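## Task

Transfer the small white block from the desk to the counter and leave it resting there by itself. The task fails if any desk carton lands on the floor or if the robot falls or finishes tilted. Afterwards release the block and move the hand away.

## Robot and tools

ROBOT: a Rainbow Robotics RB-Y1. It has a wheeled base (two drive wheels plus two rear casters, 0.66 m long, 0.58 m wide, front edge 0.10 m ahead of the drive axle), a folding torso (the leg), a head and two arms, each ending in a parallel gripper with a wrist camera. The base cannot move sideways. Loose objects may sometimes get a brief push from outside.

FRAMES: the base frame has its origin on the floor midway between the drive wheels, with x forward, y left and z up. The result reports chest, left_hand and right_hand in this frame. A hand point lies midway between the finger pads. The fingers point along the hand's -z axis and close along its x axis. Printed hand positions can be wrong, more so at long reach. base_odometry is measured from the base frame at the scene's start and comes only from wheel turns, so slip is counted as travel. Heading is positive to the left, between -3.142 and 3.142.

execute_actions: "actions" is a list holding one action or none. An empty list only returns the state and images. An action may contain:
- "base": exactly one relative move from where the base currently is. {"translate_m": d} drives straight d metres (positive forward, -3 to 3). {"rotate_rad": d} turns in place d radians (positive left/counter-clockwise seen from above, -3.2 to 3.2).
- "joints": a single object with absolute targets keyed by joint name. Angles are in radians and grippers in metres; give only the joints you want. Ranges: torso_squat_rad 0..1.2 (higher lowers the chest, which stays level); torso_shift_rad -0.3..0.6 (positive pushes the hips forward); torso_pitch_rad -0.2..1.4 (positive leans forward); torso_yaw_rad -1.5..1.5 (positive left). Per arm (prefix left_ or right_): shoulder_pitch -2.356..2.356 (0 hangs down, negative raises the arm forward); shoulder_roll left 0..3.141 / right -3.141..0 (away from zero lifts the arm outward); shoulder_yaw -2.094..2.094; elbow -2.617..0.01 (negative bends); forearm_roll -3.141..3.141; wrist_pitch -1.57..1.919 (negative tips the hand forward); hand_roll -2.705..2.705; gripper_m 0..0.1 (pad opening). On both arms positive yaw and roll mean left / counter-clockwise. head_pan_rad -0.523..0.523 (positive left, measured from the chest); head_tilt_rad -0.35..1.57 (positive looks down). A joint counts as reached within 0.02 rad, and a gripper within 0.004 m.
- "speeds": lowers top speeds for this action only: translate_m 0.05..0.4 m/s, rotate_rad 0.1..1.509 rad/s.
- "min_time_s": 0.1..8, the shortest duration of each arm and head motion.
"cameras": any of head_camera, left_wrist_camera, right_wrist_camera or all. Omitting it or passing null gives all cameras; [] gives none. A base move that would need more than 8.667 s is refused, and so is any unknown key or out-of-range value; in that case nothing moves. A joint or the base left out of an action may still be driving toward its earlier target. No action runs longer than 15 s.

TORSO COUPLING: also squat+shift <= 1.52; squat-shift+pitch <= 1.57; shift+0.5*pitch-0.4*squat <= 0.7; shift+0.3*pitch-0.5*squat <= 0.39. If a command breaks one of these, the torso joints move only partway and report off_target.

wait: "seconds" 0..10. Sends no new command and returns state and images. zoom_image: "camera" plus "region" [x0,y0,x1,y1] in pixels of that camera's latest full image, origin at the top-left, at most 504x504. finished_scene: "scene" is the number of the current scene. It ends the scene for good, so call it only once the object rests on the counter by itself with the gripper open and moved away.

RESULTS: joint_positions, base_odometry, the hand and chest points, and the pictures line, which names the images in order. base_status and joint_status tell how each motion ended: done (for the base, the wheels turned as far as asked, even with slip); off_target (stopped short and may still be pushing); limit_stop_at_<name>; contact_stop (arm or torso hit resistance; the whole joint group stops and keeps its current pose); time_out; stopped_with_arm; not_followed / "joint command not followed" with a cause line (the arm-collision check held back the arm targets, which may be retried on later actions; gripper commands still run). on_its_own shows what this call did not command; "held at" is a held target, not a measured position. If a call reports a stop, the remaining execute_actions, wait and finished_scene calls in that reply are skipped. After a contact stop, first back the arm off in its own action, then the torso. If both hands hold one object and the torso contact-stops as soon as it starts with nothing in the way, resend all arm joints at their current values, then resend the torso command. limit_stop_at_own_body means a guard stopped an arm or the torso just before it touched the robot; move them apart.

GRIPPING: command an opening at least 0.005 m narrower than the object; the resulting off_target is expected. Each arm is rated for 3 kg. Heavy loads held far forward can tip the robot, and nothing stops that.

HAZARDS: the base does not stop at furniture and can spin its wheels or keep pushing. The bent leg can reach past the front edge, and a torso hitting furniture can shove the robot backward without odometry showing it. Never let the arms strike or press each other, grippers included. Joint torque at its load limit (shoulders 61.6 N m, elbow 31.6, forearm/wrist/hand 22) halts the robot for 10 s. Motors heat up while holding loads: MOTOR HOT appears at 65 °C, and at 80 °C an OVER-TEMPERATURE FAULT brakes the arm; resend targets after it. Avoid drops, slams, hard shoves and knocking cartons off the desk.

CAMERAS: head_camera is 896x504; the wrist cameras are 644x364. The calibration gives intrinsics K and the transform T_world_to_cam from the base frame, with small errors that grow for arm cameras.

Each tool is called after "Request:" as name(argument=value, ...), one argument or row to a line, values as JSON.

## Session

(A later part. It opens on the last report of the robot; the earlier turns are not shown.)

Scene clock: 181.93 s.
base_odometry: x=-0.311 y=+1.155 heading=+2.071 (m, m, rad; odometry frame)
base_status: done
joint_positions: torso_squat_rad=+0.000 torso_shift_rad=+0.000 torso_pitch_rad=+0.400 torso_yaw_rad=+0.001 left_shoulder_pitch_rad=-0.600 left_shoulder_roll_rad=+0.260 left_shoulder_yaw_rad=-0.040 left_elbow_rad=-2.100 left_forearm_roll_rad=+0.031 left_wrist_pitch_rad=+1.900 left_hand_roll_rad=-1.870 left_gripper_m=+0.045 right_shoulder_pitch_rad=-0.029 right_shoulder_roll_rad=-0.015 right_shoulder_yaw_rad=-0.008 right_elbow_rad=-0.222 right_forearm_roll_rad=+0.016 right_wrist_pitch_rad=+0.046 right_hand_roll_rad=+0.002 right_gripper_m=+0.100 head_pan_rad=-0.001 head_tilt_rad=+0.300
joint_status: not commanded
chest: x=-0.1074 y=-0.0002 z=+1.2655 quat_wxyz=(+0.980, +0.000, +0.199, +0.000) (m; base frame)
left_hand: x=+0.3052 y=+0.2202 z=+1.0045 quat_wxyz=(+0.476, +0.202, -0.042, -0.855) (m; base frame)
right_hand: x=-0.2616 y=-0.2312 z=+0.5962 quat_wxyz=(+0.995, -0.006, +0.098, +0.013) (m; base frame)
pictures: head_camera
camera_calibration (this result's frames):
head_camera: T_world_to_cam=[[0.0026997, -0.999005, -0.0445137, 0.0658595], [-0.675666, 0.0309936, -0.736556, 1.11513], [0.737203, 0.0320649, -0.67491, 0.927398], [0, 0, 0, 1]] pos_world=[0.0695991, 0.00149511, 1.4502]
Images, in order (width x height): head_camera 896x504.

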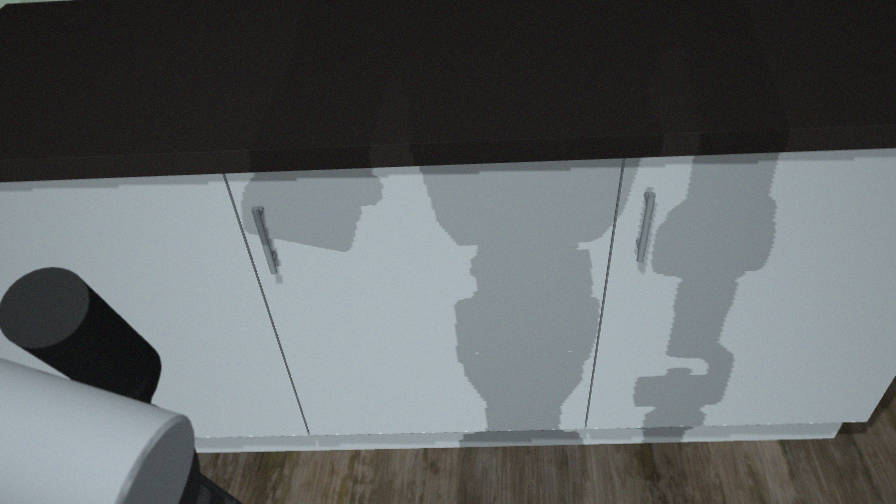

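Request:
execute_actions(
  actions=[
    {"base": {"translate_m": 0.8}, "joints": {"head_tilt_rad": 0.7}},
  ],
  cameras=["head_camera", "left_wrist_camera"],
)

Scene clock: 192.43 s.
base_odometry: x=-0.695 y=+1.857 heading=+2.072 (m, m, rad; odometry frame)
base_status: done
joint_positions: torso_squat_rad=+0.000 torso_shift_rad=+0.000 torso_pitch_rad=+0.400 torso_yaw_rad=+0.001 left_shoulder_pitch_rad=-0.600 left_shoulder_roll_rad=+0.260 left_shoulder_yaw_rad=-0.040 left_elbow_rad=-2.100 left_forearm_roll_rad=+0.031 left_wrist_pitch_rad=+1.900 left_hand_roll_rad=-1.870 left_gripper_m=+0.045 right_shoulder_pitch_rad=-0.029 right_shoulder_roll_rad=-0.015 right_shoulder_yaw_rad=-0.008 right_elbow_rad=-0.222 right_forearm_roll_rad=+0.016 right_wrist_pitch_rad=+0.046 right_hand_roll_rad=+0.002 right_gripper_m=+0.100 head_pan_rad=-0.001 head_tilt_rad=+0.700
joint_status: all done
chest: x=-0.1075 y=-0.0002 z=+1.2655 quat_wxyz=(+0.980, +0.000, +0.199, +0.000) (m; base frame)
left_hand: x=+0.3052 y=+0.2202 z=+1.0045 quat_wxyz=(+0.476, +0.202, -0.042, -0.855) (m; base frame)
right_hand: x=-0.2616 y=-0.2312 z=+0.5962 quat_wxyz=(+0.995, -0.006, +0.098, +0.013) (m; base frame)
pictures: head_camera, left_wrist_camera
camera_calibration (this result's frames):
head_camera: T_world_to_cam=[[-0.0147035, -0.999014, -0.0419024, 0.061935], [-0.909142, 0.0308019, -0.415347, 0.650016], [0.416227, 0.0319882, -0.908698, 1.26138], [0, 0, 0, 1]] pos_world=[0.0668442, 0.00150278, 1.41879]
left_wrist_camera: T_world_to_cam=[[-0.435758, -0.854051, -0.284097, 0.602935], [-0.881605, 0.341405, 0.325905, -0.0907785], [-0.181347, 0.392478, -0.901706, 0.959081], [0, 0, 0, 1]] pos_world=[0.35663, 0.169512, 1.06569]
Images, in order (width x height): head_camera 896x504, left_wrist_camera 644x364.

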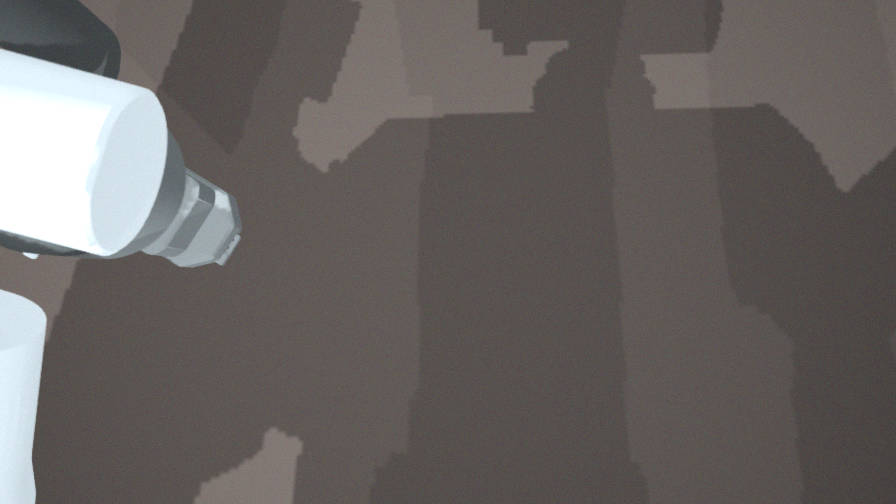

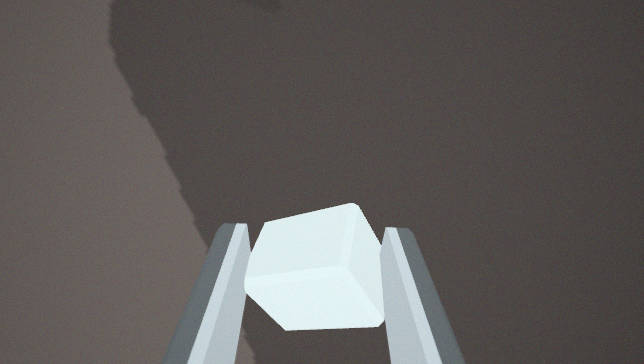

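Request:
execute_actions(
  actions=[
    {"joints": {"left_elbow_rad": -1.9, "left_wrist_pitch_rad": 1.8}, "min_time_s": 1.5},
  ],
  cameras=["left_wrist_camera"],
)

Scene clock: 198.20 s.
base_odometry: x=-0.695 y=+1.857 heading=+2.072 (m, m, rad; odometry frame)
base_status: not commanded
joint_positions: torso_squat_rad=+0.000 torso_shift_rad=+0.000 torso_pitch_rad=+0.400 torso_yaw_rad=+0.001 left_shoulder_pitch_rad=-0.601 left_shoulder_roll_rad=+0.260 left_shoulder_yaw_rad=-0.040 left_elbow_rad=-1.901 left_forearm_roll_rad=+0.031 left_wrist_pitch_rad=+1.800 left_hand_roll_rad=-1.870 left_gripper_m=+0.045 right_shoulder_pitch_rad=-0.029 right_shoulder_roll_rad=-0.015 right_shoulder_yaw_rad=-0.008 right_elbow_rad=-0.222 right_forearm_roll_rad=+0.016 right_wrist_pitch_rad=+0.046 right_hand_roll_rad=+0.002 right_gripper_m=+0.100 head_pan_rad=-0.001 head_tilt_rad=+0.700
joint_status: all done
chest: x=-0.1075 y=-0.0002 z=+1.2655 quat_wxyz=(+0.980, +0.000, +0.199, +0.000) (m; base frame)
left_hand: x=+0.3094 y=+0.2319 z=+0.9535 quat_wxyz=(+0.486, +0.167, -0.010, -0.858) (m; base frame)
right_hand: x=-0.2616 y=-0.2312 z=+0.5962 quat_wxyz=(+0.995, -0.006, +0.098, +0.013) (m; base frame)
pictures: left_wrist_camera
camera_calibration (this result's frames):
left_wrist_camera: T_world_to_cam=[[-0.438917, -0.860812, -0.257593, 0.577518], [-0.855413, 0.312578, 0.412994, -0.158936], [-0.274992, 0.401619, -0.873546, 0.909241], [0, 0, 0, 1]] pos_world=[0.367561, 0.181646, 1.00867]
Images, in order (width x height): left_wrist_camera 644x364.

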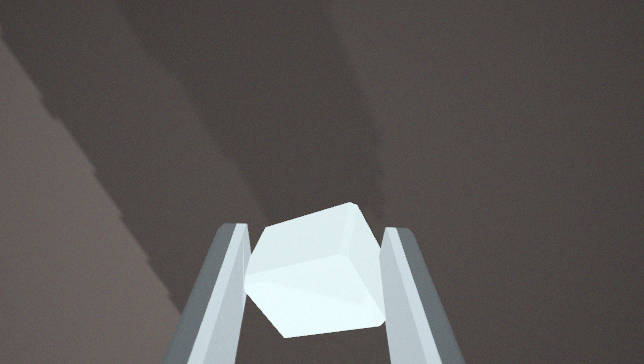

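Request:
execute_actions(
  actions=[
    {"joints": {"left_shoulder_pitch_rad": -0.615, "left_elbow_rad": -1.85}, "min_time_s": 1.5},
  ],
  cameras=[],
)

Request:
execute_actions(
  actions=[
    {"joints": {"left_gripper_m": 0.1}},
  ],
  cameras=["left_wrist_camera"],
)

Scene clock: 209.37 s.
base_odometry: x=-0.695 y=+1.857 heading=+2.072 (m, m, rad; odometry frame)
base_status: not commanded
joint_positions: torso_squat_rad=+0.000 torso_shift_rad=+0.000 torso_pitch_rad=+0.398 torso_yaw_rad=+0.001 left_shoulder_pitch_rad=-0.621 left_shoulder_roll_rad=+0.260 left_shoulder_yaw_rad=-0.040 left_elbow_rad=-1.854 left_forearm_roll_rad=+0.031 left_wrist_pitch_rad=+1.799 left_hand_roll_rad=-1.870 left_gripper_m=+0.045 right_shoulder_pitch_rad=-0.029 right_shoulder_roll_rad=-0.015 right_shoulder_yaw_rad=-0.008 right_elbow_rad=-0.222 right_forearm_roll_rad=+0.016 right_wrist_pitch_rad=+0.046 right_hand_roll_rad=+0.002 right_gripper_m=+0.100 head_pan_rad=-0.001 head_tilt_rad=+0.700
joint_status: all done
chest: x=-0.1084 y=-0.0005 z=+1.2657 quat_wxyz=(+0.980, +0.000, +0.198, +0.000) (m; base frame)
left_hand: x=+0.3116 y=+0.2328 z=+0.9487 quat_wxyz=(+0.488, +0.159, -0.001, -0.858) (m; base frame)
right_hand: x=-0.2614 y=-0.2311 z=+0.5961 quat_wxyz=(+0.995, -0.006, +0.097, +0.013) (m; base frame)
pictures: none
No camera images: the call's "cameras" was empty. Leave "cameras" out to get every camera's image.

Scene clock: 220.20 s.
TORQUE FAULT: left_elbow_rad reached its load limit. The robot stopped for 10 seconds, dropped its targets and accepts commands again. The stop added 9.3 s to the call and to motion_time.
base_odometry: x=-0.695 y=+1.857 heading=+2.072 (m, m, rad; odometry frame)
base_status: not commanded
joint_positions: torso_squat_rad=+0.000 torso_shift_rad=-0.001 torso_pitch_rad=+0.398 torso_yaw_rad=+0.001 left_shoulder_pitch_rad=-0.630 left_shoulder_roll_rad=+0.265 left_shoulder_yaw_rad=-0.036 left_elbow_rad=-1.860 left_forearm_roll_rad=+0.029 left_wrist_pitch_rad=+1.798 left_hand_roll_rad=-1.870 left_gripper_m=+0.095 right_shoulder_pitch_rad=-0.029 right_shoulder_roll_rad=-0.015 right_shoulder_yaw_rad=-0.008 right_elbow_rad=-0.222 right_forearm_roll_rad=+0.016 right_wrist_pitch_rad=+0.046 right_hand_roll_rad=+0.002 right_gripper_m=+0.100 head_pan_rad=-0.001 head_tilt_rad=+0.700
joint_status: left_gripper_m torque_fault (moved +0.050 of +0.055)
on_its_own: left_gripper_m is held at +0.096, not at your +0.100, since a torque_fault
chest: x=-0.1085 y=-0.0005 z=+1.2657 quat_wxyz=(+0.980, +0.000, +0.198, +0.001) (m; base frame)
left_hand: x=+0.3161 y=+0.2344 z=+0.9544 quat_wxyz=(+0.488, +0.167, -0.004, -0.857) (m; base frame)
right_hand: x=-0.2613 y=-0.2311 z=+0.5961 quat_wxyz=(+0.995, -0.006, +0.097, +0.013) (m; base frame)
pictures: left_wrist_camera
camera_calibration (this result's frames):
left_wrist_camera: T_world_to_cam=[[-0.434942, -0.861134, -0.263199, 0.587068], [-0.855068, 0.30335, 0.42052, -0.159465], [-0.282283, 0.407955, -0.868268, 0.906587], [0, 0, 0, 1]] pos_world=[0.374901, 0.18407, 1.00873]
Images, in order (width x height): left_wrist_camera 644x364.

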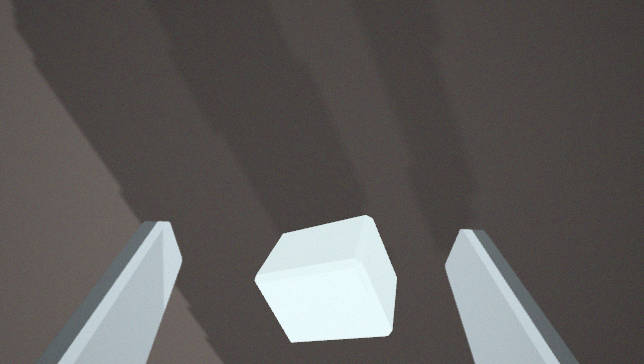

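Request:
execute_actions(
  actions=[
    {"joints": {"left_shoulder_pitch_rad": -0.6, "left_elbow_rad": -2.1, "left_wrist_pitch_rad": 1.9}},
  ],
  cameras=[],
)

Request:
execute_actions(
  actions=[
    {"base": {"translate_m": -0.5}, "joints": {"head_tilt_rad": 0.35, "head_pan_rad": 0.3}},
  ],
  cameras=["head_camera"],
)

Scene clock: 225.80 s.
base_odometry: x=-0.695 y=+1.857 heading=+2.072 (m, m, rad; odometry frame)
base_status: not commanded
joint_positions: torso_squat_rad=+0.000 torso_shift_rad=+0.000 torso_pitch_rad=+0.399 torso_yaw_rad=+0.001 left_shoulder_pitch_rad=-0.600 left_shoulder_roll_rad=+0.264 left_shoulder_yaw_rad=-0.037 left_elbow_rad=-2.100 left_forearm_roll_rad=+0.029 left_wrist_pitch_rad=+1.900 left_hand_roll_rad=-1.870 left_gripper_m=+0.095 right_shoulder_pitch_rad=-0.029 right_shoulder_roll_rad=-0.015 right_shoulder_yaw_rad=-0.008 right_elbow_rad=-0.222 right_forearm_roll_rad=+0.016 right_wrist_pitch_rad=+0.046 right_hand_roll_rad=+0.002 right_gripper_m=+0.100 head_pan_rad=-0.001 head_tilt_rad=+0.700
joint_status: all done
on_its_own: left_gripper_m is held at +0.096, not at your +0.100, since a torque_fault
chest: x=-0.1077 y=-0.0003 z=+1.2656 quat_wxyz=(+0.980, +0.000, +0.198, +0.001) (m; base frame)
left_hand: x=+0.3057 y=+0.2230 z=+1.0055 quat_wxyz=(+0.477, +0.205, -0.040, -0.854) (m; base frame)
right_hand: x=-0.2615 y=-0.2311 z=+0.5962 quat_wxyz=(+0.995, -0.006, +0.098, +0.013) (m; base frame)
pictures: none
No camera images: the call's "cameras" was empty. Leave "cameras" out to get every camera's image.

Scene clock: 229.13 s.
base_odometry: x=-0.455 y=+1.418 heading=+2.073 (m, m, rad; odometry frame)
base_status: done
joint_positions: torso_squat_rad=+0.000 torso_shift_rad=+0.000 torso_pitch_rad=+0.400 torso_yaw_rad=+0.001 left_shoulder_pitch_rad=-0.600 left_shoulder_roll_rad=+0.264 left_shoulder_yaw_rad=-0.037 left_elbow_rad=-2.100 left_forearm_roll_rad=+0.029 left_wrist_pitch_rad=+1.900 left_hand_roll_rad=-1.870 left_gripper_m=+0.095 right_shoulder_pitch_rad=-0.029 right_shoulder_roll_rad=-0.015 right_shoulder_yaw_rad=-0.008 right_elbow_rad=-0.222 right_forearm_roll_rad=+0.016 right_wrist_pitch_rad=+0.046 right_hand_roll_rad=+0.002 right_gripper_m=+0.100 head_pan_rad=+0.300 head_tilt_rad=+0.350
joint_status: all done
on_its_own: left_gripper_m is held at +0.096, not at your +0.100, since a torque_fault
chest: x=-0.1075 y=-0.0003 z=+1.2655 quat_wxyz=(+0.980, +0.000, +0.199, +0.001) (m; base frame)
left_hand: x=+0.3056 y=+0.2231 z=+1.0052 quat_wxyz=(+0.477, +0.204, -0.040, -0.854) (m; base frame)
right_hand: x=-0.2616 y=-0.2312 z=+0.5962 quat_wxyz=(+0.995, -0.006, +0.098, +0.013) (m; base frame)
pictures: head_camera
camera_calibration (this result's frames):
head_camera: T_world_to_cam=[[0.272181, -0.948952, -0.159398, 0.233964], [-0.704195, -0.0835458, -0.705074, 1.0694], [0.655765, 0.304155, -0.690987, 0.950009], [0, 0, 0, 1]] pos_world=[0.066403, 0.0224148, 1.44774]
Images, in order (width x height): head_camera 896x504.

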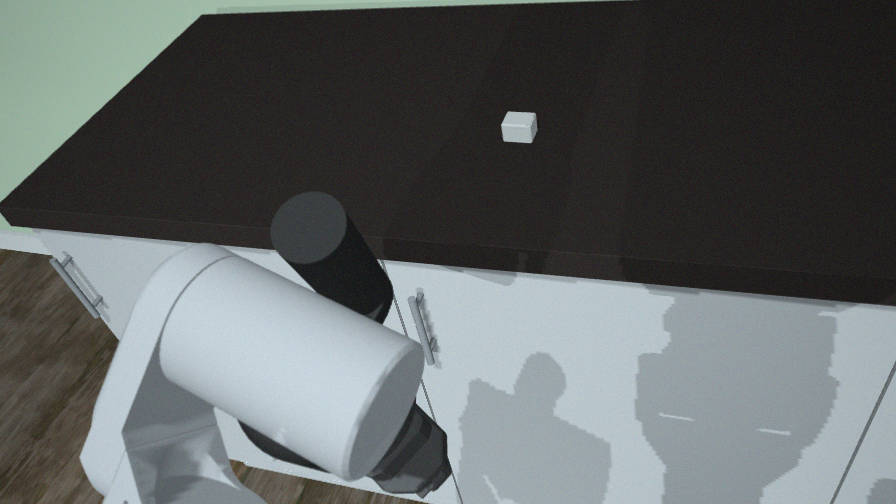

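The white block is on the counter and the robot has moved clear.

Request:
finished_scene(
  scene=2,
)

The scene is finished: the task was done.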